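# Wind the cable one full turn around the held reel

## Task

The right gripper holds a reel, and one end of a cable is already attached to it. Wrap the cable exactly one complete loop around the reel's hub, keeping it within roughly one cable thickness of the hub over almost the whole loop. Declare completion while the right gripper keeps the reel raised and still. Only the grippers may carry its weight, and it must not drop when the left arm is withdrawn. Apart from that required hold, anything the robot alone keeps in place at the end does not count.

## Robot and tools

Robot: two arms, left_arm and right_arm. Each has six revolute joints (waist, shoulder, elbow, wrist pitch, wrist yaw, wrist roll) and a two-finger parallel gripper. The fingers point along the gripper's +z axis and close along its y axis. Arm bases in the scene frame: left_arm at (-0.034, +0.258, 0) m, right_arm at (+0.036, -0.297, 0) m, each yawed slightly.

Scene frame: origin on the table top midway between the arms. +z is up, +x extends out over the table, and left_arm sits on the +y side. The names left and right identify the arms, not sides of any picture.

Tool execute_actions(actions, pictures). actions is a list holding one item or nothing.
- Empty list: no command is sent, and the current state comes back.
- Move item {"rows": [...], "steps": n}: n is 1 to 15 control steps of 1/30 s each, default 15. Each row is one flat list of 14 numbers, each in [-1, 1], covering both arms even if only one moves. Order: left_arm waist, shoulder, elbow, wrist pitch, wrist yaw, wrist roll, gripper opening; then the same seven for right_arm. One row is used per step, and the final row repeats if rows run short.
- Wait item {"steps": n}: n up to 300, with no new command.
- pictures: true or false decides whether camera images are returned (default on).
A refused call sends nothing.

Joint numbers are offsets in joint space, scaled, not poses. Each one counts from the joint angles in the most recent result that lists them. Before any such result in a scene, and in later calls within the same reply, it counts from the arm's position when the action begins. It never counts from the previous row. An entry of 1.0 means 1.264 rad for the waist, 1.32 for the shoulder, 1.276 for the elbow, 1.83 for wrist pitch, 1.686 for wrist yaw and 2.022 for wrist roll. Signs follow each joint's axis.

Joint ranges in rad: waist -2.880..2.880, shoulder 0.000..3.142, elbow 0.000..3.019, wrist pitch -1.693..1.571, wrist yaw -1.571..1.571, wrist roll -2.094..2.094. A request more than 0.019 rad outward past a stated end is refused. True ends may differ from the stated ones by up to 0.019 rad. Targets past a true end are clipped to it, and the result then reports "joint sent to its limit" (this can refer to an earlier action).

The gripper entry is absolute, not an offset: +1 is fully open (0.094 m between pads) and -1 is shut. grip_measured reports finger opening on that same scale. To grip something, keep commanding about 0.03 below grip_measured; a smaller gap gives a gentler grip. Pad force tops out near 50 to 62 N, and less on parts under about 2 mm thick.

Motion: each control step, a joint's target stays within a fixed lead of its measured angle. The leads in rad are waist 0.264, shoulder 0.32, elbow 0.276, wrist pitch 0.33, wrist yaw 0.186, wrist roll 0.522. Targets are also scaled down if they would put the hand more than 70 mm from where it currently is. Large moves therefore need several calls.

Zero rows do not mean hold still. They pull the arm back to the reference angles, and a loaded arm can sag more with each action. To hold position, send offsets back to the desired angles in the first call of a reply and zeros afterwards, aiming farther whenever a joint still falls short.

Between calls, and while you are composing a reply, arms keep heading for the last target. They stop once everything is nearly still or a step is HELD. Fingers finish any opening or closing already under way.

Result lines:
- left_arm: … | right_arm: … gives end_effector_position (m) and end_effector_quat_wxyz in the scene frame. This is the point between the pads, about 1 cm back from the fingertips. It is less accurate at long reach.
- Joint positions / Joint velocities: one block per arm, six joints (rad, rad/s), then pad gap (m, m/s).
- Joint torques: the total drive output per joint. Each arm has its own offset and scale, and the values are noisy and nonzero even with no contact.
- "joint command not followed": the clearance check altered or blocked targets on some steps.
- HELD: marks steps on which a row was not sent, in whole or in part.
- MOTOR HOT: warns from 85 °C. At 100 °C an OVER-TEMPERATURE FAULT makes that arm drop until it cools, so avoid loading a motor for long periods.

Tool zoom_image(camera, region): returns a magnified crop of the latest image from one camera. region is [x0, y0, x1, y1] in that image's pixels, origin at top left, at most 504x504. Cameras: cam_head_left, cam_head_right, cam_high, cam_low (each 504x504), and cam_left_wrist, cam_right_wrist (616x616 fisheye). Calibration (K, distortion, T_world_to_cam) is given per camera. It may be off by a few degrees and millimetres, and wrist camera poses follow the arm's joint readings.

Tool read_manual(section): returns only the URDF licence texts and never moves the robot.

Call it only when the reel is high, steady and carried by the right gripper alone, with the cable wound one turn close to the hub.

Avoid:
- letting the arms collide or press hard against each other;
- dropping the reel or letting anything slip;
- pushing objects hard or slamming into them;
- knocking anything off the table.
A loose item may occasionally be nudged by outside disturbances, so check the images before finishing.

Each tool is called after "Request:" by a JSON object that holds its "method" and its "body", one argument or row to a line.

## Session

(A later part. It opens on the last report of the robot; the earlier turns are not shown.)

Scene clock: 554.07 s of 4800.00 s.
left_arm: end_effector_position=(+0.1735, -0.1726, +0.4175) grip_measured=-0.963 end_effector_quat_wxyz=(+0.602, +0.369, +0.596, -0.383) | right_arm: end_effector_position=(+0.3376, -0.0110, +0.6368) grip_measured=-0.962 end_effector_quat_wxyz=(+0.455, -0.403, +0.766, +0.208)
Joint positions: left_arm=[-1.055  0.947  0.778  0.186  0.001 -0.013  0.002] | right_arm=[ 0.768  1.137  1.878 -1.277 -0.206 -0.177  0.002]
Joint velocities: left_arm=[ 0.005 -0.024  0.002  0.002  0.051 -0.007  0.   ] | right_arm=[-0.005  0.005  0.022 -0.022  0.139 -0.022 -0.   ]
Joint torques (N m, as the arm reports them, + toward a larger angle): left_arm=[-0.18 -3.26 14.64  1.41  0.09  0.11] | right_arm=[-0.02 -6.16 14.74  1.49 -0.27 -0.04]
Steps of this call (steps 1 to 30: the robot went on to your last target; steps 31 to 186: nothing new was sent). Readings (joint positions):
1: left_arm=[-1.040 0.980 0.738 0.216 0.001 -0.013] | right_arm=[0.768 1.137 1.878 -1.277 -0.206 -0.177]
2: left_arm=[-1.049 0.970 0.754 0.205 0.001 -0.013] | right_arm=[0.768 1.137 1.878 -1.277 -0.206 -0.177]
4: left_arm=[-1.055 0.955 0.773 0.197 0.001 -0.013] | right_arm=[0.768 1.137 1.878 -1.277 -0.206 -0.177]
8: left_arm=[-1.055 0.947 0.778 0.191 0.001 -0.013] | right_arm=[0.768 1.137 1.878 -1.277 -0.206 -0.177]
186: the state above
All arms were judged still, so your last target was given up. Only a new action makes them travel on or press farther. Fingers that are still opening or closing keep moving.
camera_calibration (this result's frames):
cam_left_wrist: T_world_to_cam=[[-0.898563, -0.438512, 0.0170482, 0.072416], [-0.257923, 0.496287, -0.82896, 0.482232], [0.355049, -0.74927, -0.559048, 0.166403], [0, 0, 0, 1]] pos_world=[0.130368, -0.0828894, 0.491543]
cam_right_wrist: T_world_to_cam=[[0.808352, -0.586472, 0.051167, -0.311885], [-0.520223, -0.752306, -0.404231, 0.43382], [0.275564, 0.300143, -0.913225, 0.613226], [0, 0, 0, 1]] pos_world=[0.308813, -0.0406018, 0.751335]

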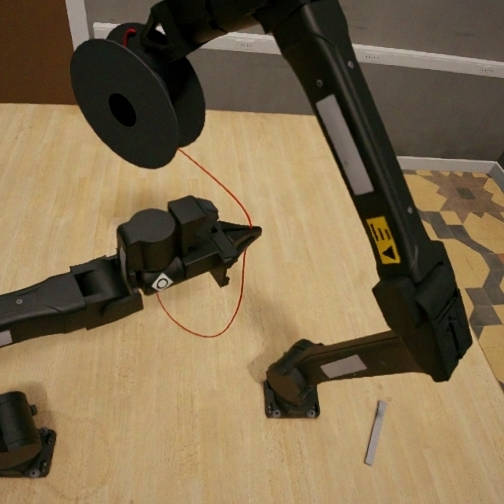

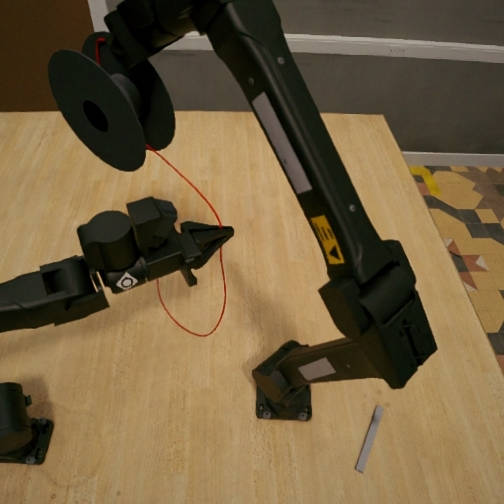

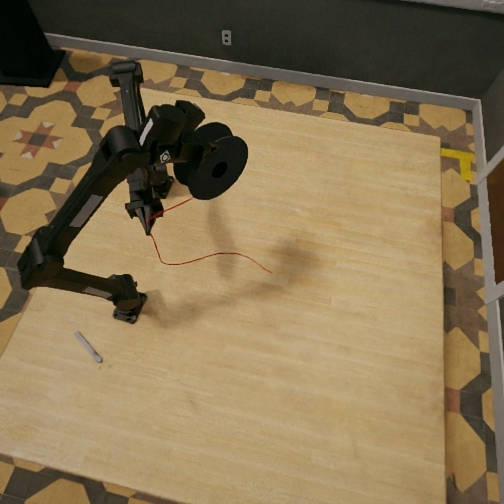

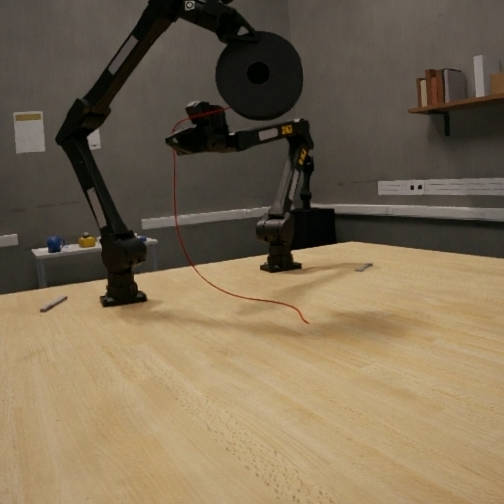

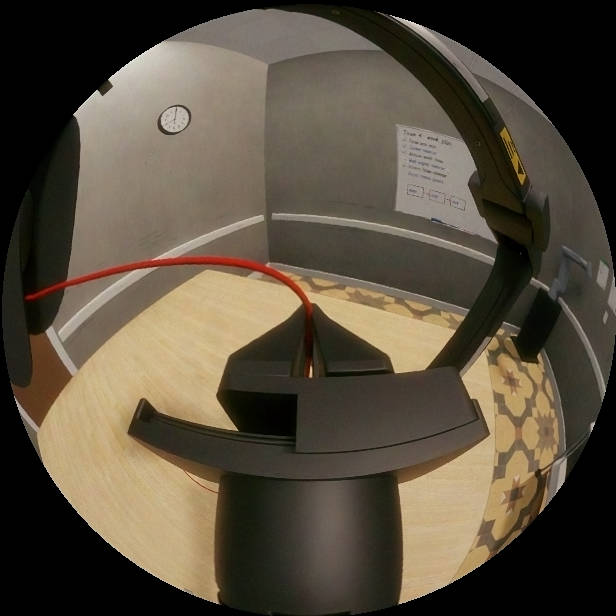

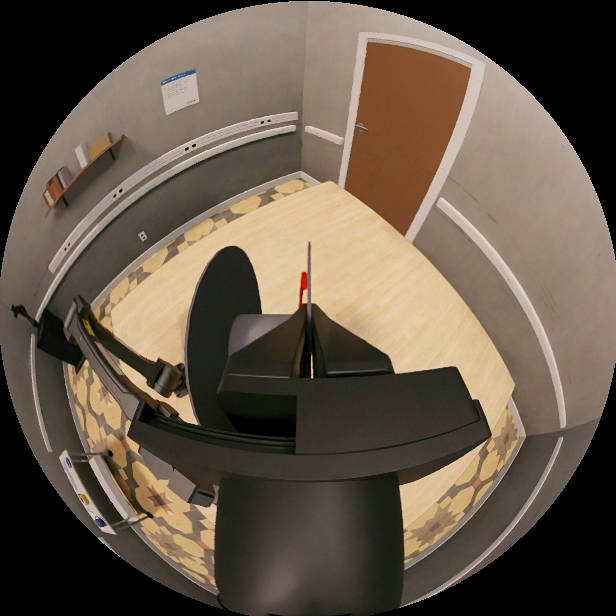

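Request:
{"method": "execute_actions", "body": {
  "actions": [
    {"rows": [[-0.005,0.004,0.036,-0.013,0,-0.01,-0.98,0,0.003,0.043,0,0,0,-1],[-0.008,0.0,0.045,-0.022,0,-0.03,-0.98,0,0.003,0.043,0,0,0,-1],[-0.012,-0.005,0.057,-0.034,0,-0.055,-0.98,0,0.003,0.043,0,0,0,-1],[-0.017,-0.012,0.071,-0.048,0,-0.085,-0.98,0,0.003,0.043,0,0,0,-1],[-0.022,-0.019,0.086,-0.063,0,-0.117,-0.98,0,0.003,0.043,0,0,0,-1],[-0.027,-0.026,0.101,-0.079,0,-0.15,-0.98,0,0.003,0.043,0,0,0,-1],[-0.032,-0.033,0.116,-0.095,0,-0.183,-0.98,0,0.003,0.043,0,0,0,-1],[-0.037,-0.04,0.131,-0.111,0,-0.216,-0.98,0,0.003,0.043,0,0,0,-1],[-0.042,-0.047,0.146,-0.127,0,-0.249,-0.98,0,0.003,0.043,0,0,0,-1],[-0.047,-0.054,0.161,-0.143,0,-0.282,-0.98,0,0.003,0.043,0,0,0,-1],[-0.052,-0.061,0.175,-0.158,0,-0.313,-0.98,0,0.003,0.043,0,0,0,-1],[-0.056,-0.067,0.188,-0.173,0,-0.341,-0.98,0,0.003,0.043,0,0,0,-1],[-0.06,-0.072,0.198,-0.185,0,-0.365,-0.98,0,0.003,0.043,0,0,0,-1],[-0.062,-0.075,0.205,-0.193,0,-0.381,-0.98,0,0.003,0.043,0,0,0,-1],[-0.063,-0.077,0.209,-0.197,0,-0.389,-0.98,0,0.003,0.043,0,0,0,-1]], "steps": 15}
  ]
}}

Request:
{"method": "execute_actions", "body": {
  "actions": [
    {"steps": 12}
  ]
}}

Scene clock: 640.20 s of 4800.00 s.
left_arm: end_effector_position=(+0.1420, -0.1676, +0.4713) grip_measured=-0.963 end_effector_quat_wxyz=(+0.443, +0.222, +0.694, -0.523) | right_arm: end_effector_position=(+0.3376, -0.0110, +0.6368) grip_measured=-0.962 end_effector_quat_wxyz=(+0.455, -0.403, +0.766, +0.208)
Joint positions: left_arm=[-1.112  0.883  0.936 -0.114  0.001 -0.558  0.002] | right_arm=[ 0.768  1.137  1.878 -1.277 -0.206 -0.177  0.002]
Joint velocities: left_arm=[-0.161 -0.308  0.491 -0.608  0.037 -1.429  0.001] | right_arm=[-0.005 -0.015 -0.012 -0.002  0.022 -0.022  0.   ]
Joint torques (N m, as the arm reports them, + toward a larger angle): left_arm=[-1.7  -4.62 17.27  1.7   0.07  0.07] | right_arm=[-0.85 -6.41 14.71  1.45 -0.28 -0.05]
Steps of this call (steps 1 to 180: nothing new was sent; then 79.63 s passed at rest; steps 181 to 195: all 15 steps of this action). Readings (joint positions):
181: left_arm=[-1.055 0.947 0.778 0.185 0.001 -0.014] | right_arm=[0.768 1.137 1.878 -1.277 -0.206 -0.177]
182: left_arm=[-1.055 0.947 0.778 0.179 0.001 -0.022] | right_arm=[0.768 1.137 1.878 -1.277 -0.206 -0.177]
184: left_arm=[-1.055 0.947 0.782 0.151 0.001 -0.062] | right_arm=[0.768 1.137 1.878 -1.277 -0.206 -0.177]
188: left_arm=[-1.073 0.942 0.824 0.051 0.001 -0.221] | right_arm=[0.768 1.137 1.878 -1.277 -0.206 -0.177]
195: the state above
camera_calibration (this result's frames):
cam_left_wrist: T_world_to_cam=[[-0.767599, -0.358256, 0.531455, -0.202216], [-0.640538, 0.399782, -0.655656, 0.472737], [0.0224269, -0.843699, -0.536349, 0.232116], [0, 0, 0, 1]] pos_world=[0.14238, -0.0656008, 0.541917]
cam_right_wrist: T_world_to_cam=[[0.808352, -0.586472, 0.051167, -0.311885], [-0.520223, -0.752306, -0.404231, 0.43382], [0.275564, 0.300143, -0.913225, 0.613226], [0, 0, 0, 1]] pos_world=[0.308813, -0.0406018, 0.751335]

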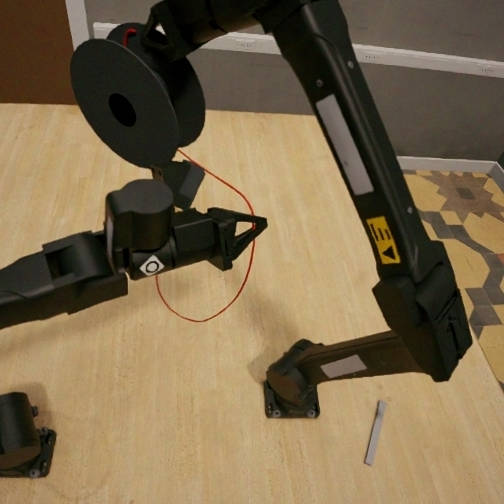

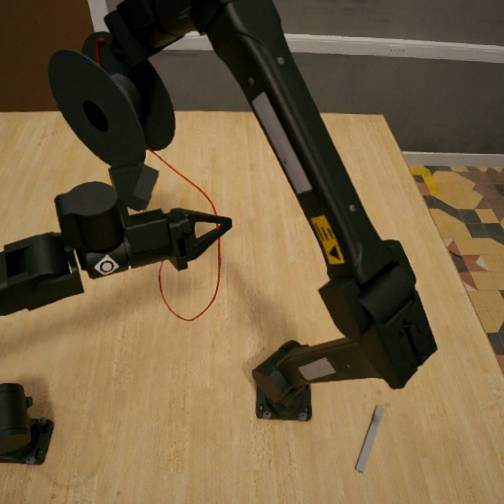

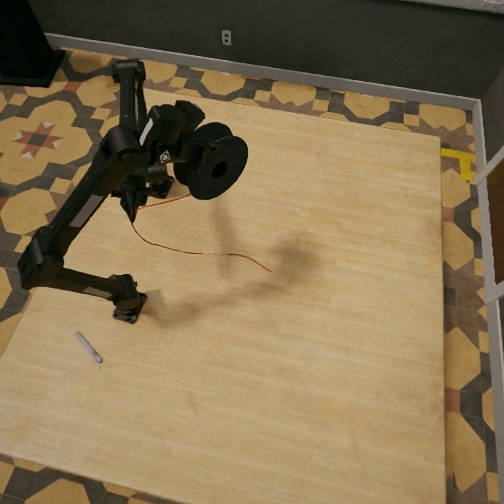

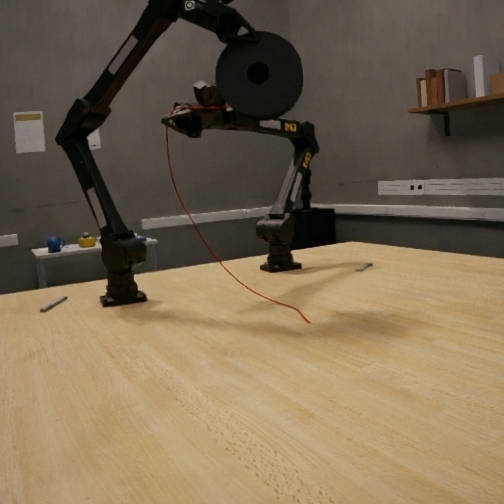

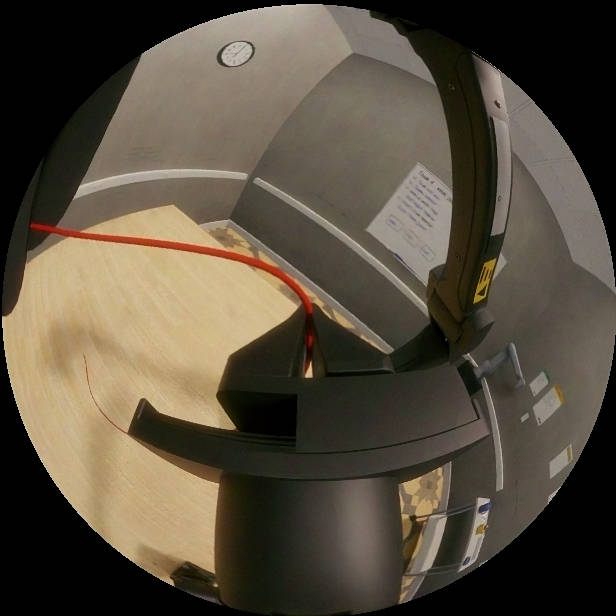

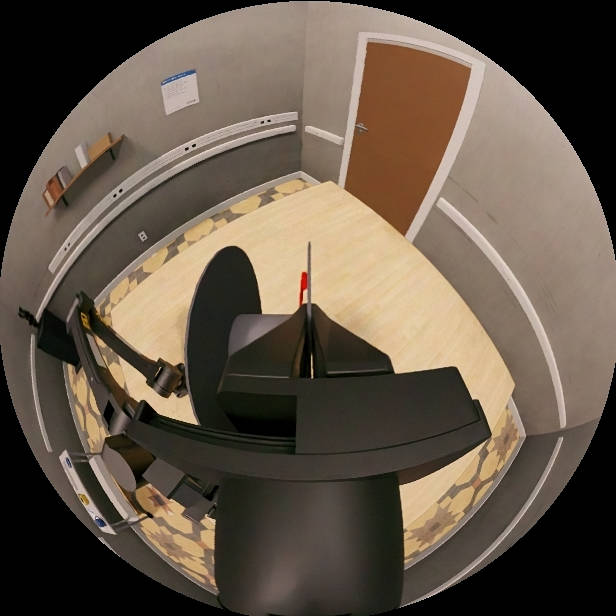

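Scene clock: 640.60 s of 4800.00 s.
left_arm: end_effector_position=(+0.1298, -0.1514, +0.5207) grip_measured=-0.963 end_effector_quat_wxyz=(+0.395, +0.146, +0.690, -0.589) | right_arm: end_effector_position=(+0.3376, -0.0110, +0.6368) grip_measured=-0.962 end_effector_quat_wxyz=(+0.455, -0.403, +0.766, +0.208)
Joint positions: left_arm=[-1.123  0.836  1.    -0.159  0.001 -0.771  0.002] | right_arm=[ 0.768  1.137  1.878 -1.277 -0.206 -0.177  0.002]
Joint velocities: left_arm=[-0.024  0.005  0.017 -0.012  0.022 -0.139 -0.   ] | right_arm=[-0.015  0.005 -0.002 -0.002  0.007 -0.066 -0.002]
Joint torques (N m, as the arm reports them, + toward a larger angle): left_arm=[-0.72 -1.66 15.01  1.41  0.06  0.09] | right_arm=[-0.29 -6.05 14.72  1.6  -0.25 -0.01]
Steps of this call (steps 1 to 12: the robot went on to your last target). Readings (joint positions):
1: left_arm=[-1.116 0.873 0.952 -0.132 0.001 -0.603] | right_arm=[0.768 1.137 1.878 -1.277 -0.206 -0.177]
2: left_arm=[-1.120 0.864 0.967 -0.143 0.001 -0.640] | right_arm=[0.768 1.137 1.878 -1.277 -0.206 -0.177]
4: left_arm=[-1.123 0.849 0.989 -0.150 0.001 -0.693] | right_arm=[0.768 1.137 1.878 -1.277 -0.206 -0.177]
8: left_arm=[-1.123 0.835 1.000 -0.152 0.001 -0.748] | right_arm=[0.768 1.137 1.878 -1.277 -0.206 -0.177]
12: the state above
camera_calibration (this result's frames):
cam_left_wrist: T_world_to_cam=[[-0.662866, -0.266487, 0.699709, -0.319314], [-0.745996, 0.31496, -0.586762, 0.455739], [-0.0640164, -0.910925, -0.407575, 0.206564], [0, 0, 0, 1]] pos_world=[0.141541, -0.040468, 0.575027]
cam_right_wrist: T_world_to_cam=[[0.808352, -0.586472, 0.051167, -0.311885], [-0.520223, -0.752306, -0.404231, 0.43382], [0.275564, 0.300143, -0.913225, 0.613226], [0, 0, 0, 1]] pos_world=[0.308813, -0.0406018, 0.751335]

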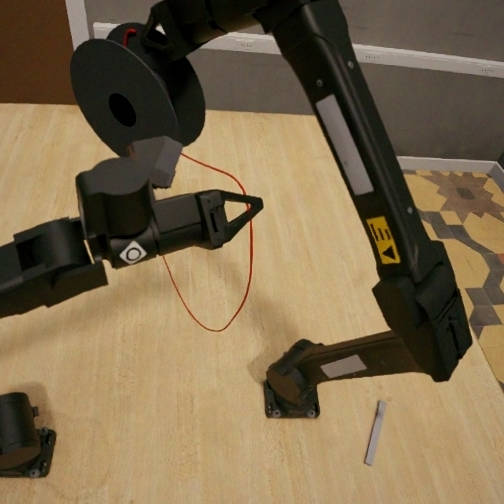

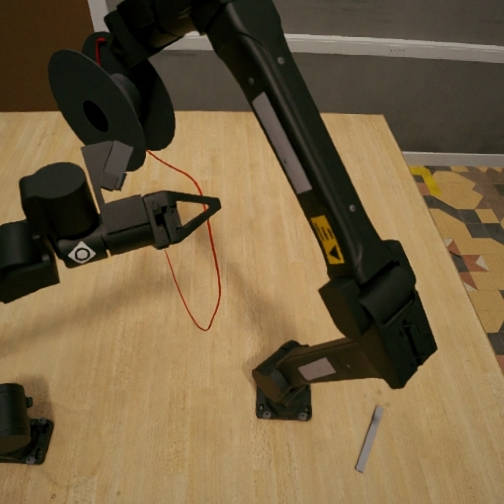

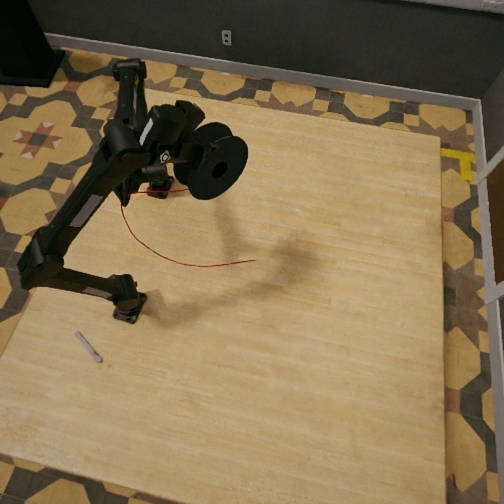

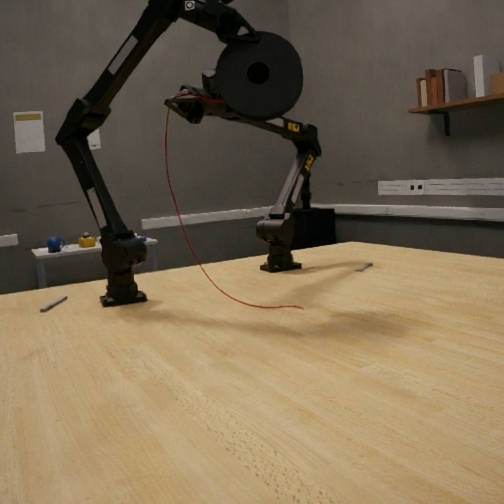

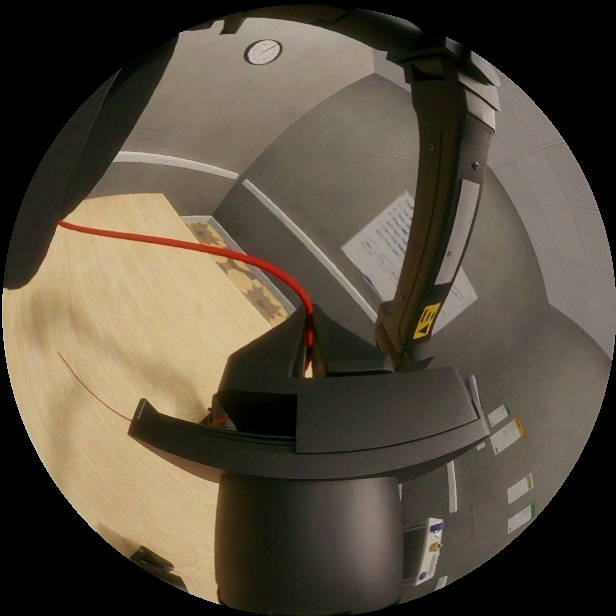

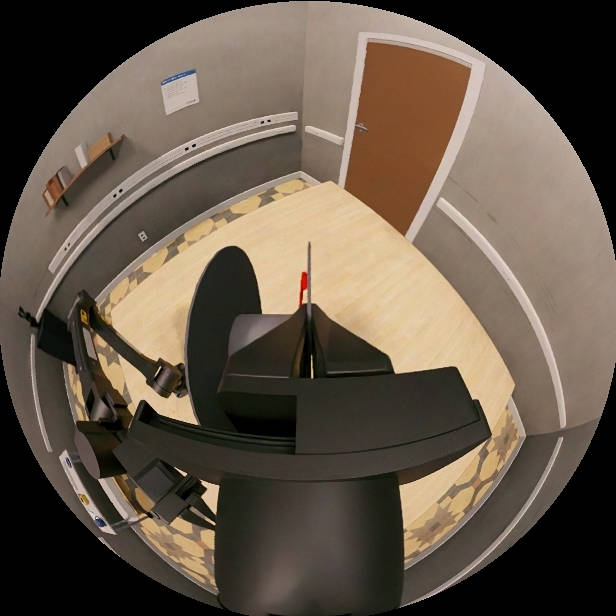

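Request:
{"method": "execute_actions", "body": {
  "actions": [
    {"rows": [[-0.011,0.005,0.04,-0.013,0,-0.02,-0.98,0,0.003,0.043,0,0,0,-1],[-0.013,0.0,0.047,-0.022,0,-0.035,-0.98,0,0.003,0.043,0,0,0,-1],[-0.016,-0.007,0.058,-0.034,0,-0.055,-0.98,0,0.003,0.043,0,0,0,-1],[-0.02,-0.015,0.07,-0.048,0,-0.08,-0.98,0,0.003,0.043,0,0,0,-1],[-0.024,-0.023,0.083,-0.063,0,-0.105,-0.98,0,0.003,0.043,0,0,0,-1],[-0.028,-0.031,0.096,-0.078,0,-0.13,-0.98,0,0.003,0.043,0,0,0,-1],[-0.032,-0.039,0.109,-0.093,0,-0.155,-0.98,0,0.003,0.043,0,0,0,-1],[-0.036,-0.047,0.122,-0.108,0,-0.18,-0.98,0,0.003,0.043,0,0,0,-1],[-0.04,-0.055,0.135,-0.123,0,-0.205,-0.98,0,0.003,0.043,0,0,0,-1],[-0.044,-0.063,0.148,-0.138,0,-0.23,-0.98,0,0.003,0.043,0,0,0,-1],[-0.048,-0.071,0.16,-0.153,0,-0.255,-0.98,0,0.003,0.043,0,0,0,-1],[-0.051,-0.079,0.171,-0.167,0,-0.279,-0.98,0,0.003,0.043,0,0,0,-1],[-0.053,-0.085,0.181,-0.179,0,-0.299,-0.98,0,0.003,0.043,0,0,0,-1],[-0.055,-0.09,0.188,-0.188,0,-0.313,-0.98,0,0.003,0.043,0,0,0,-1],[-0.056,-0.092,0.191,-0.192,0,-0.321,-0.98,0,0.003,0.043,0,0,0,-1]], "steps": 15}
  ],
  "pictures": false
}}

Request:
{"method": "execute_actions", "body": {
  "actions": [
    {"steps": 15}
  ]
}}

Scene clock: 658.47 s of 4800.00 s.
left_arm: end_effector_position=(+0.0950, -0.1149, +0.5612) grip_measured=-0.963 end_effector_quat_wxyz=(+0.232, +0.010, +0.732, -0.640) | right_arm: end_effector_position=(+0.3376, -0.0110, +0.6368) grip_measured=-0.962 end_effector_quat_wxyz=(+0.455, -0.403, +0.766, +0.208)
Joint positions: left_arm=[-1.17   0.758  1.131 -0.445  0.001 -1.21   0.002] | right_arm=[ 0.768  1.137  1.878 -1.277 -0.206 -0.177  0.002]
Joint velocities: left_arm=[-0.093 -0.347  0.432 -0.618 -0.022 -1.106  0.001] | right_arm=[-0.005 -0.015  0.007 -0.012 -0.051 -0.066  0.   ]
Joint torques (N m, as the arm reports them, + toward a larger angle): left_arm=[-1.38 -2.22 16.58  1.94  0.08  0.1 ] | right_arm=[-0.14 -6.18 14.86  1.47 -0.22 -0.02]
Steps of this call (steps 1 to 30: the robot went on to your last target; steps 31 to 210: nothing new was sent; then 10.37 s passed at rest; steps 211 to 225: all 15 steps of this action). Readings (joint positions):
211: left_arm=[-1.123 0.836 1.000 -0.160 0.001 -0.788] | right_arm=[0.768 1.137 1.878 -1.277 -0.206 -0.177]
212: left_arm=[-1.123 0.836 1.000 -0.165 0.001 -0.795] | right_arm=[0.768 1.137 1.878 -1.277 -0.206 -0.177]
214: left_arm=[-1.126 0.836 1.004 -0.194 0.001 -0.828] | right_arm=[0.768 1.137 1.878 -1.277 -0.206 -0.177]
218: left_arm=[-1.144 0.827 1.040 -0.289 0.001 -0.953] | right_arm=[0.768 1.137 1.878 -1.277 -0.206 -0.177]
225: the state above

Scene clock: 658.97 s of 4800.00 s.
left_arm: end_effector_position=(+0.0842, -0.0857, +0.6016) grip_measured=-0.963 end_effector_quat_wxyz=(+0.175, -0.060, +0.710, -0.679) | right_arm: end_effector_position=(+0.3361, -0.0110, +0.6357) grip_measured=-0.962 end_effector_quat_wxyz=(+0.450, -0.401, +0.769, +0.211)
Joint positions: left_arm=[-1.175  0.711  1.192 -0.498 -0.005 -1.402  0.002] | right_arm=[ 0.769  1.137  1.879 -1.284 -0.21  -0.167  0.002]
Joint velocities: left_arm=[-0.005 -0.015  0.012 -0.007 -0.066 -0.11  -0.   ] | right_arm=[-0.005 -0.024 -0.002 -0.002  0.007 -0.066 -0.   ]
Joint torques (N m, as the arm reports them, + toward a larger angle): left_arm=[-1.42  0.99 14.71  1.59  0.36  0.15] | right_arm=[-0.74 -6.32 14.85  1.87 -0.13 -0.15]
Steps of this call (steps 1 to 15: the robot went on to your last target). Readings (joint positions):
1: left_arm=[-1.173 0.747 1.146 -0.464 0.000 -1.248] | right_arm=[0.768 1.137 1.878 -1.278 -0.206 -0.177]
2: left_arm=[-1.174 0.737 1.160 -0.478 -0.003 -1.281] | right_arm=[0.768 1.137 1.878 -1.280 -0.208 -0.177]
4: left_arm=[-1.174 0.719 1.181 -0.490 -0.008 -1.328] | right_arm=[0.769 1.137 1.879 -1.283 -0.212 -0.172]
8: left_arm=[-1.174 0.706 1.192 -0.495 -0.008 -1.376] | right_arm=[0.769 1.137 1.879 -1.284 -0.212 -0.167]
15: the state above
camera_calibration (this result's frames):
cam_left_wrist: T_world_to_cam=[[-0.148187, -0.0736439, 0.986214, -0.587863], [-0.953157, 0.276528, -0.122571, 0.183471], [-0.263689, -0.95818, -0.111172, 0.130869], [0, 0, 0, 1]] pos_world=[0.122271, 0.031369, 0.616795]
cam_right_wrist: T_world_to_cam=[[0.80848, -0.587265, 0.0384812, -0.302528], [-0.526248, -0.750655, -0.399475, 0.431665], [0.263483, 0.302717, -0.915936, 0.618477], [0, 0, 0, 1]] pos_world=[0.308792, -0.0408559, 0.750567]

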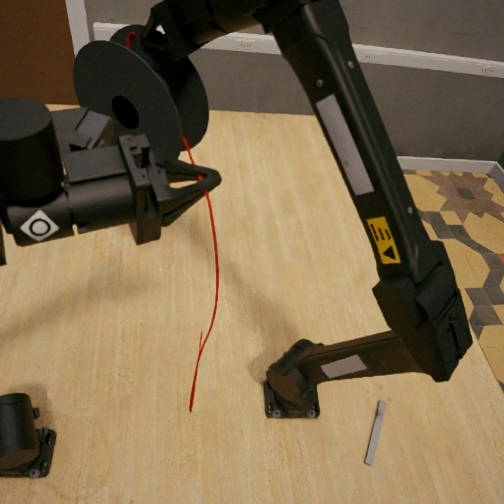

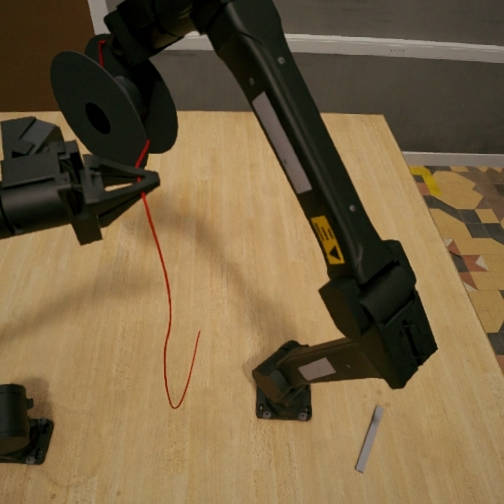

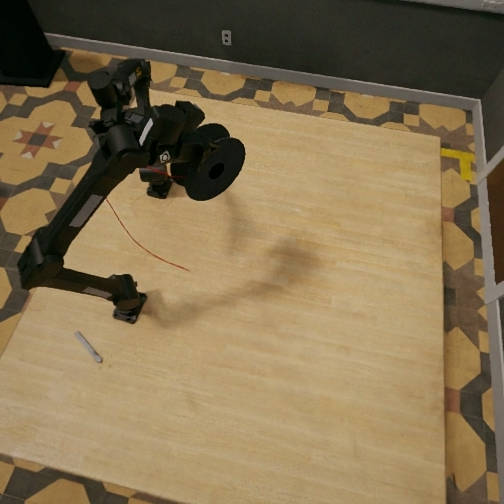

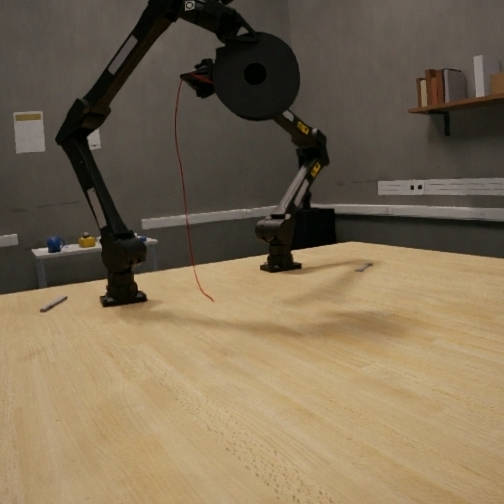

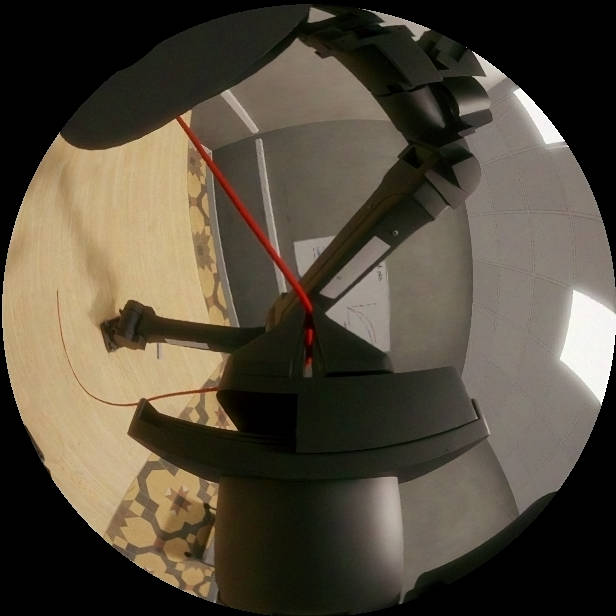

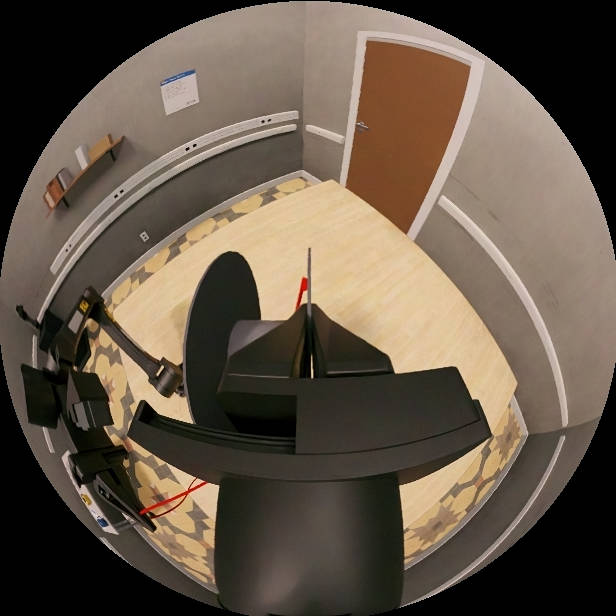

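Request:
{"method": "execute_actions", "body": {
  "actions": [
    {"rows": [[0.0,0.008,0.045,-0.01,0,-0.01,-0.98,0,0.003,0.043,0.002,0.001,-0.002,-1],[0.012,0.014,0.058,-0.016,0,-0.025,-0.98,0,0.003,0.043,0.003,0.001,-0.003,-1],[0.026,0.02,0.072,-0.022,0,-0.045,-0.98,0,0.003,0.043,0.004,0.002,-0.004,-1],[0.042,0.026,0.087,-0.029,0,-0.065,-0.98,0,0.003,0.043,0.005,0.002,-0.005,-1],[0.058,0.031,0.102,-0.036,0,-0.085,-0.98,0,0.003,0.043,0.005,0.002,-0.005,-1],[0.074,0.036,0.117,-0.043,0,-0.105,-0.98,0,0.003,0.043,0.005,0.002,-0.005,-1],[0.09,0.04,0.132,-0.05,0,-0.125,-0.98,0,0.003,0.043,0.005,0.002,-0.005,-1],[0.106,0.044,0.147,-0.057,0,-0.145,-0.98,0,0.003,0.043,0.005,0.002,-0.005,-1],[0.122,0.048,0.162,-0.064,0,-0.165,-0.98,0,0.003,0.043,0.005,0.002,-0.005,-1],[0.138,0.051,0.177,-0.071,0,-0.185,-0.98,0,0.003,0.043,0.005,0.002,-0.005,-1],[0.154,0.054,0.191,-0.077,0,-0.203,-0.98,0,0.003,0.043,0.005,0.002,-0.005,-1],[0.168,0.056,0.204,-0.083,0,-0.219,-0.98,0,0.003,0.043,0.005,0.002,-0.005,-1],[0.18,0.057,0.215,-0.087,0,-0.232,-0.98,0,0.003,0.043,0.005,0.002,-0.005,-1],[0.189,0.058,0.223,-0.09,0,-0.241,-0.98,0,0.003,0.043,0.005,0.002,-0.005,-1],[0.195,0.058,0.229,-0.092,0,-0.246,-0.98,0,0.003,0.043,0.005,0.002,-0.005,-1]], "steps": 15}
  ],
  "pictures": false
}}

Request:
{"method": "execute_actions", "body": {
  "actions": [
    {"steps": 15}
  ]
}}

Scene clock: 706.53 s of 4800.00 s.
left_arm: end_effector_position=(+0.1535, -0.0465, +0.6654) grip_measured=-0.963 end_effector_quat_wxyz=(+0.122, -0.265, +0.661, -0.691) | right_arm: end_effector_position=(+0.3365, -0.0113, +0.6356) grip_measured=-0.962 end_effector_quat_wxyz=(+0.452, -0.404, +0.768, +0.208)
Joint positions: left_arm=[-0.954  0.784  1.408 -0.638 -0.006 -1.778  0.002] | right_arm=[ 0.769  1.137  1.879 -1.284 -0.207 -0.175  0.002]
Joint velocities: left_arm=[ 0.357 -0.005  0.393 -0.164 -0.095 -0.696 -0.   ] | right_arm=[-0.015  0.015  0.002 -0.002 -0.066 -0.007 -0.001]
Joint torques (N m, as the arm reports them, + toward a larger angle): left_arm=[ 0.66  0.43 13.98  1.56  0.04  0.13] | right_arm=[ 0.36 -6.76 14.82  2.05 -0.23 -0.11]
Steps of this call (steps 1 to 15: the robot went on to your last target; steps 16 to 310: nothing new was sent; then 36.73 s passed at rest; steps 311 to 325: all 15 steps of this action). Readings (joint positions):
311: left_arm=[-1.175 0.711 1.192 -0.499 -0.006 -1.409] | right_arm=[0.769 1.137 1.879 -1.284 -0.210 -0.167]
312: left_arm=[-1.174 0.712 1.193 -0.502 -0.006 -1.414] | right_arm=[0.769 1.137 1.879 -1.284 -0.210 -0.167]
314: left_arm=[-1.165 0.719 1.206 -0.519 -0.006 -1.443] | right_arm=[0.769 1.137 1.879 -1.284 -0.209 -0.169]
318: left_arm=[-1.093 0.753 1.276 -0.566 -0.006 -1.550] | right_arm=[0.769 1.137 1.879 -1.284 -0.207 -0.173]
325: the state above

Scene clock: 707.03 s of 4800.00 s.
left_arm: end_effector_position=(+0.1546, -0.0363, +0.6814) grip_measured=-0.963 end_effector_quat_wxyz=(-0.093, +0.302, -0.636, +0.704) | right_arm: end_effector_position=(+0.3365, -0.0113, +0.6356) grip_measured=-0.962 end_effector_quat_wxyz=(+0.452, -0.404, +0.768, +0.208)
Joint positions: left_arm=[-0.936  0.784  1.442 -0.651 -0.006 -1.882  0.002] | right_arm=[ 0.769  1.137  1.879 -1.284 -0.207 -0.176  0.002]
Joint velocities: left_arm=[-0.015 -0.015  0.007 -0.007  0.022  0.007  0.001] | right_arm=[-0.005  0.005  0.002 -0.017  0.022 -0.007  0.   ]
Joint torques (N m, as the arm reports them, + toward a larger angle): left_arm=[ 0.83  0.78 12.92  1.45  0.07  0.07] | right_arm=[-0.16 -6.68 14.79  1.93 -0.22 -0.06]
Steps of this call (steps 1 to 15: the robot went on to your last target). Readings (joint positions):
1: left_arm=[-0.944 0.784 1.420 -0.643 -0.006 -1.799] | right_arm=[0.769 1.137 1.879 -1.284 -0.207 -0.175]
2: left_arm=[-0.938 0.784 1.430 -0.645 -0.006 -1.817] | right_arm=[0.769 1.137 1.879 -1.284 -0.207 -0.175]
4: left_arm=[-0.936 0.784 1.441 -0.645 -0.006 -1.842] | right_arm=[0.769 1.137 1.879 -1.284 -0.207 -0.175]
8: left_arm=[-0.936 0.784 1.442 -0.650 -0.006 -1.868] | right_arm=[0.769 1.137 1.879 -1.284 -0.207 -0.176]
15: the state above
camera_calibration (this result's frames):
cam_left_wrist: T_world_to_cam=[[0.258827, 0.171113, 0.950647, -0.682242], [-0.965829, 0.059657, 0.252222, -0.0146099], [-0.0135542, -0.983444, 0.180707, -0.0327729], [0, 0, 0, 1]] pos_world=[0.162028, 0.0853816, 0.658178]
cam_right_wrist: T_world_to_cam=[[0.809047, -0.585801, 0.0477517, -0.309177], [-0.522284, -0.753826, -0.398705, 0.429724], [0.269558, 0.297631, -0.915835, 0.616253], [0, 0, 0, 1]] pos_world=[0.308461, -0.0405948, 0.750484]

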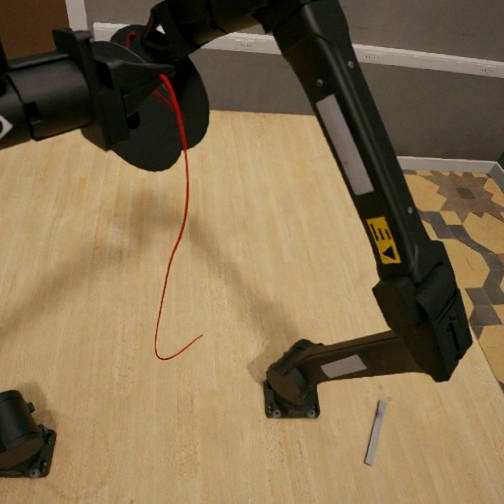

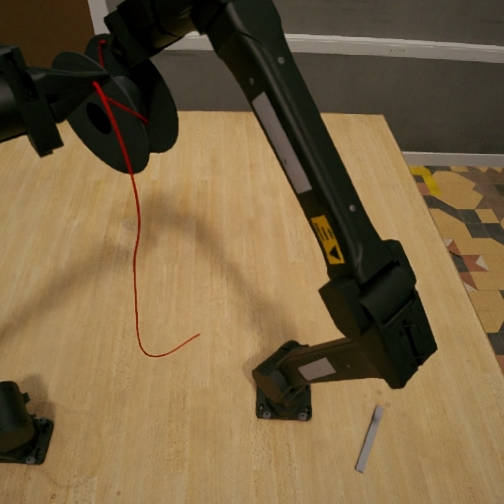

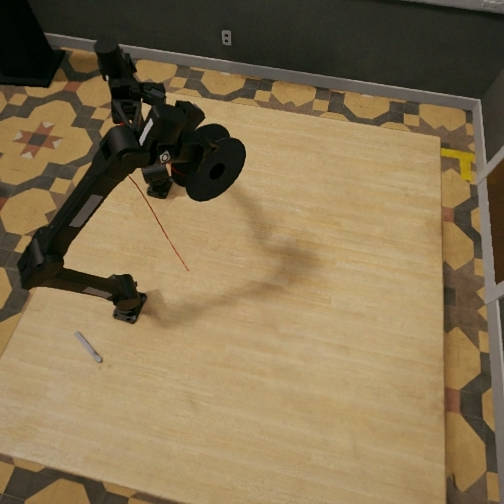

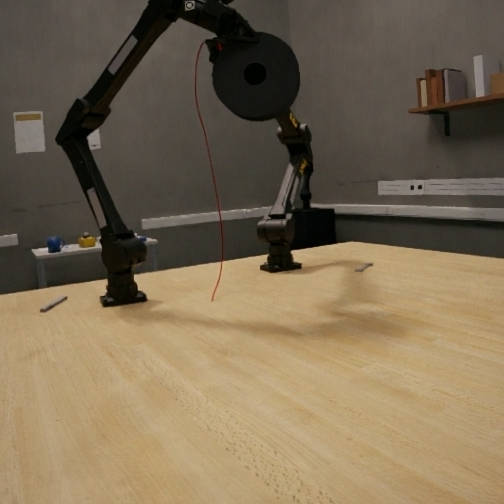

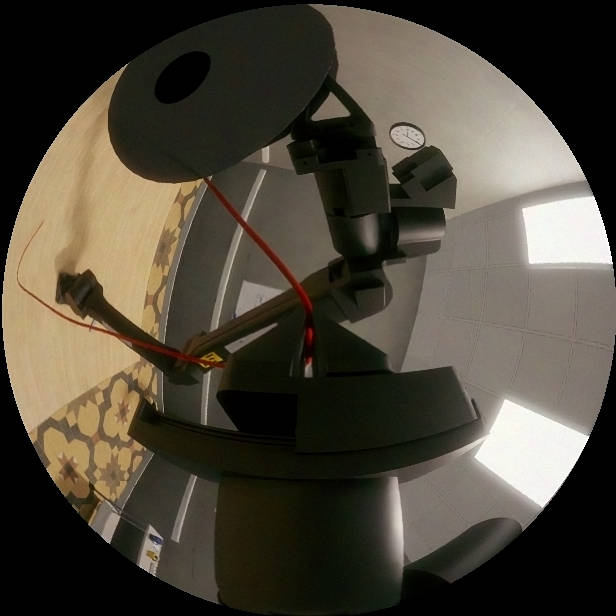

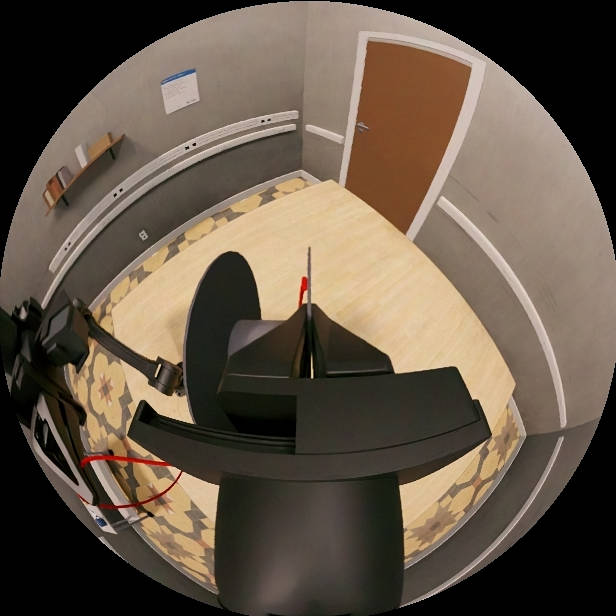

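Request:
{"method": "execute_actions", "body": {
  "actions": [
    {"rows": [[0.007,0.006,0.04,-0.01,0,-0.01,-0.98,0,0.003,0.042,0.004,0,0,-1],[0.008,0.01,0.048,-0.013,0,-0.013,-0.98,0,0.003,0.042,0.004,0,0,-1],[0.01,0.015,0.058,-0.017,0,-0.016,-0.98,0,0.003,0.042,0.004,0,0,-1],[0.012,0.021,0.07,-0.021,0,-0.02,-0.98,0,0.003,0.042,0.004,0,0,-1],[0.014,0.027,0.082,-0.025,0,-0.024,-0.98,0,0.003,0.042,0.004,0,0,-1],[0.016,0.033,0.094,-0.03,0,-0.028,-0.98,0,0.003,0.042,0.004,0,0,-1],[0.018,0.039,0.106,-0.034,0,-0.032,-0.98,0,0.003,0.042,0.004,0,0,-1],[0.02,0.045,0.118,-0.039,0,-0.036,-0.98,0,0.003,0.042,0.004,0,0,-1],[0.022,0.051,0.13,-0.043,0,-0.04,-0.98,0,0.003,0.042,0.004,0,0,-1],[0.025,0.057,0.142,-0.048,0,-0.044,-0.98,0,0.003,0.042,0.004,0,0,-1],[0.027,0.063,0.154,-0.052,0,-0.048,-0.98,0,0.003,0.042,0.004,0,0,-1],[0.03,0.069,0.166,-0.056,0,-0.051,-0.98,0,0.003,0.042,0.004,0,0,-1],[0.032,0.074,0.177,-0.06,0,-0.054,-0.98,0,0.003,0.042,0.004,0,0,-1],[0.033,0.078,0.185,-0.063,0,-0.057,-0.98,0,0.003,0.042,0.004,0,0,-1],[0.034,0.08,0.19,-0.065,0,-0.058,-0.98,0,0.003,0.042,0.004,0,0,-1]], "steps": 15}
  ],
  "pictures": false
}}

Request:
{"method": "execute_actions", "body": {
  "actions": [
    {"steps": 15}
  ]
}}

Scene clock: 767.53 s of 4800.00 s.
left_arm: end_effector_position=(+0.1703, -0.0411, +0.7159) grip_measured=-0.963 end_effector_quat_wxyz=(-0.074, +0.341, -0.626, +0.697) | right_arm: end_effector_position=(+0.3365, -0.0113, +0.6356) grip_measured=-0.962 end_effector_quat_wxyz=(+0.452, -0.404, +0.768, +0.208)
Joint positions: left_arm=[-0.907  0.877  1.608 -0.747 -0.006 -1.963  0.002] | right_arm=[ 0.769  1.137  1.879 -1.284 -0.207 -0.176  0.002]
Joint velocities: left_arm=[ 0.054  0.2    0.271 -0.188  0.051 -0.168  0.   ] | right_arm=[-0.005 -0.015 -0.017 -0.012  0.037 -0.051 -0.   ]
Joint torques (N m, as the arm reports them, + toward a larger angle): left_arm=[ 1.31 -0.13 14.1   1.75  0.06  0.08] | right_arm=[-0.78 -6.12 14.77  1.91 -0.24 -0.03]
Steps of this call (steps 1 to 15: the robot went on to your last target; steps 16 to 1800: nothing new was sent; steps 1801 to 1815: all 15 steps of this action). Readings (joint positions):
1801: left_arm=[-0.936 0.784 1.442 -0.651 -0.006 -1.887] | right_arm=[0.769 1.137 1.879 -1.284 -0.207 -0.176]
1802: left_arm=[-0.936 0.784 1.442 -0.653 -0.006 -1.888] | right_arm=[0.769 1.137 1.879 -1.284 -0.207 -0.176]
1804: left_arm=[-0.936 0.788 1.451 -0.664 -0.006 -1.894] | right_arm=[0.769 1.137 1.879 -1.284 -0.207 -0.176]
1808: left_arm=[-0.930 0.817 1.506 -0.693 -0.006 -1.916] | right_arm=[0.769 1.137 1.879 -1.284 -0.207 -0.176]
1815: the state above

Scene clock: 768.03 s of 4800.00 s.
left_arm: end_effector_position=(+0.1733, -0.0436, +0.7175) grip_measured=-0.963 end_effector_quat_wxyz=(-0.067, +0.350, -0.624, +0.696) | right_arm: end_effector_position=(+0.3365, -0.0113, +0.6356) grip_measured=-0.962 end_effector_quat_wxyz=(+0.452, -0.404, +0.768, +0.208)
Joint positions: left_arm=[-0.904  0.891  1.624 -0.757 -0.006 -1.986  0.002] | right_arm=[ 0.769  1.137  1.879 -1.284 -0.207 -0.176  0.002]
Joint velocities: left_arm=[-0.005 -0.005 -0.002  0.002 -0.022 -0.022 -0.001] | right_arm=[-0.015  0.005 -0.007 -0.007 -0.022  0.007  0.001]
Joint torques (N m, as the arm reports them, + toward a larger angle): left_arm=[ 1.12 -0.37 13.87  1.54  0.05  0.07] | right_arm=[-1.   -6.28 14.75  1.88 -0.18 -0.07]
Steps of this call (steps 1 to 15: the robot went on to your last target). Readings (joint positions):
1: left_arm=[-0.906 0.883 1.616 -0.751 -0.006 -1.968] | right_arm=[0.769 1.137 1.879 -1.284 -0.207 -0.176]
2: left_arm=[-0.905 0.888 1.620 -0.753 -0.006 -1.972] | right_arm=[0.769 1.137 1.879 -1.284 -0.207 -0.176]
4: left_arm=[-0.904 0.891 1.622 -0.754 -0.006 -1.977] | right_arm=[0.769 1.137 1.879 -1.284 -0.207 -0.176]
8: left_arm=[-0.904 0.891 1.624 -0.756 -0.006 -1.983] | right_arm=[0.769 1.137 1.879 -1.284 -0.207 -0.176]
15: the state above
camera_calibration (this result's frames):
cam_left_wrist: T_world_to_cam=[[0.34912, 0.21124, 0.912958, -0.706988], [-0.936267, 0.0381206, 0.349214, -0.0809373], [0.0389655, -0.97669, 0.211086, -0.0768666], [0, 0, 0, 1]] pos_world=[0.17404, 0.0773548, 0.68994]
cam_right_wrist: T_world_to_cam=[[0.809148, -0.585635, 0.0480804, -0.309417], [-0.522035, -0.754006, -0.39869, 0.429629], [0.26974, 0.2975, -0.915824, 0.616184], [0, 0, 0, 1]] pos_world=[0.308436, -0.0405772, 0.750482]

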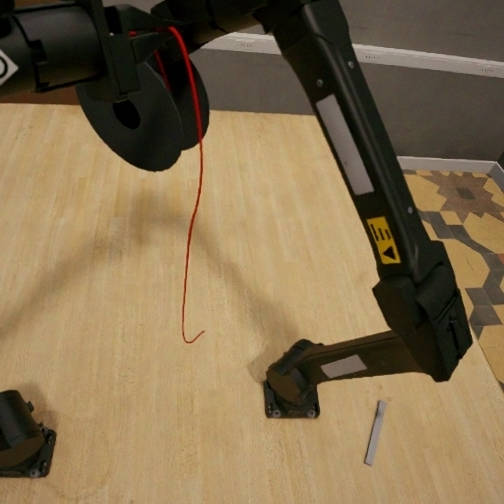

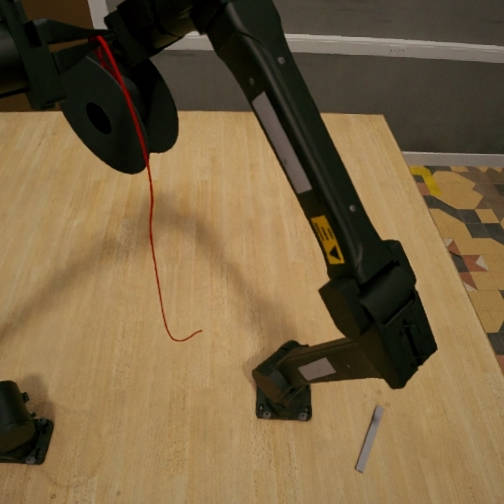

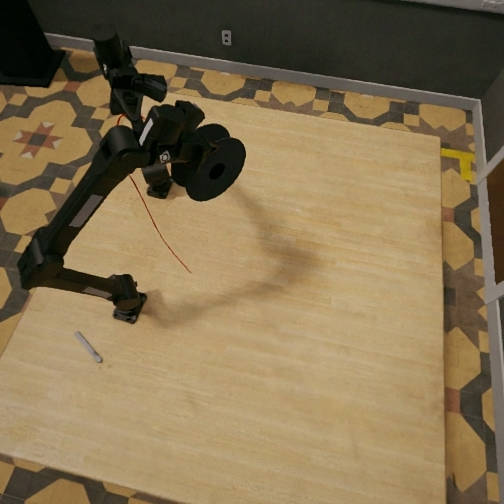

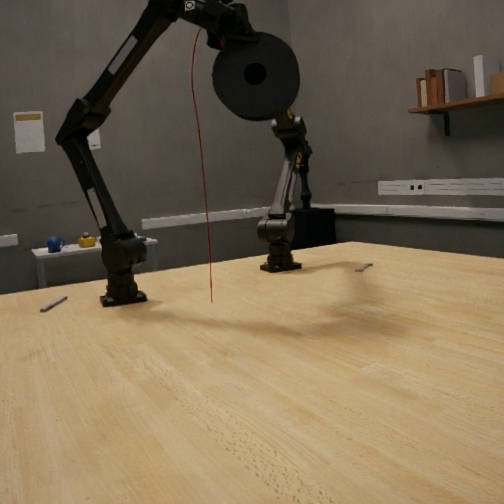

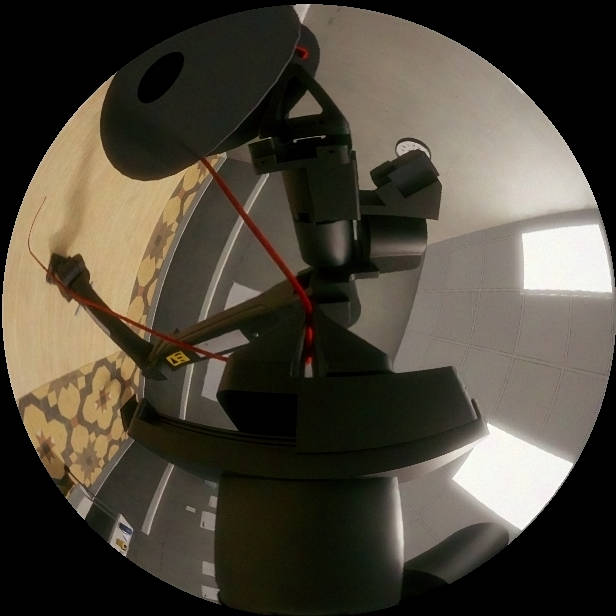

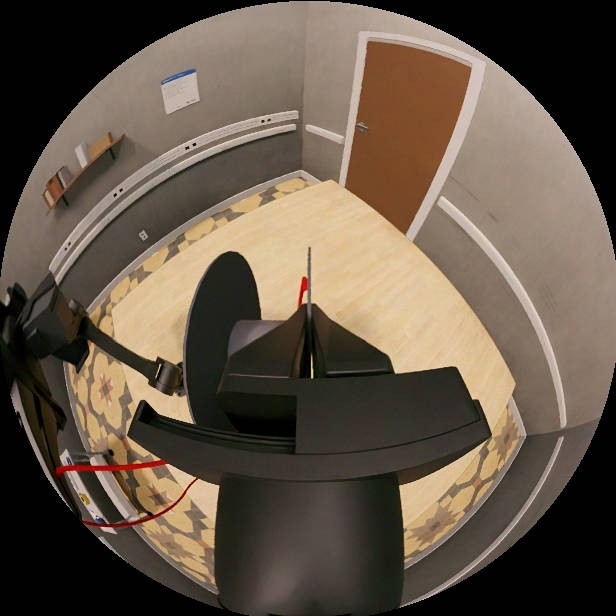

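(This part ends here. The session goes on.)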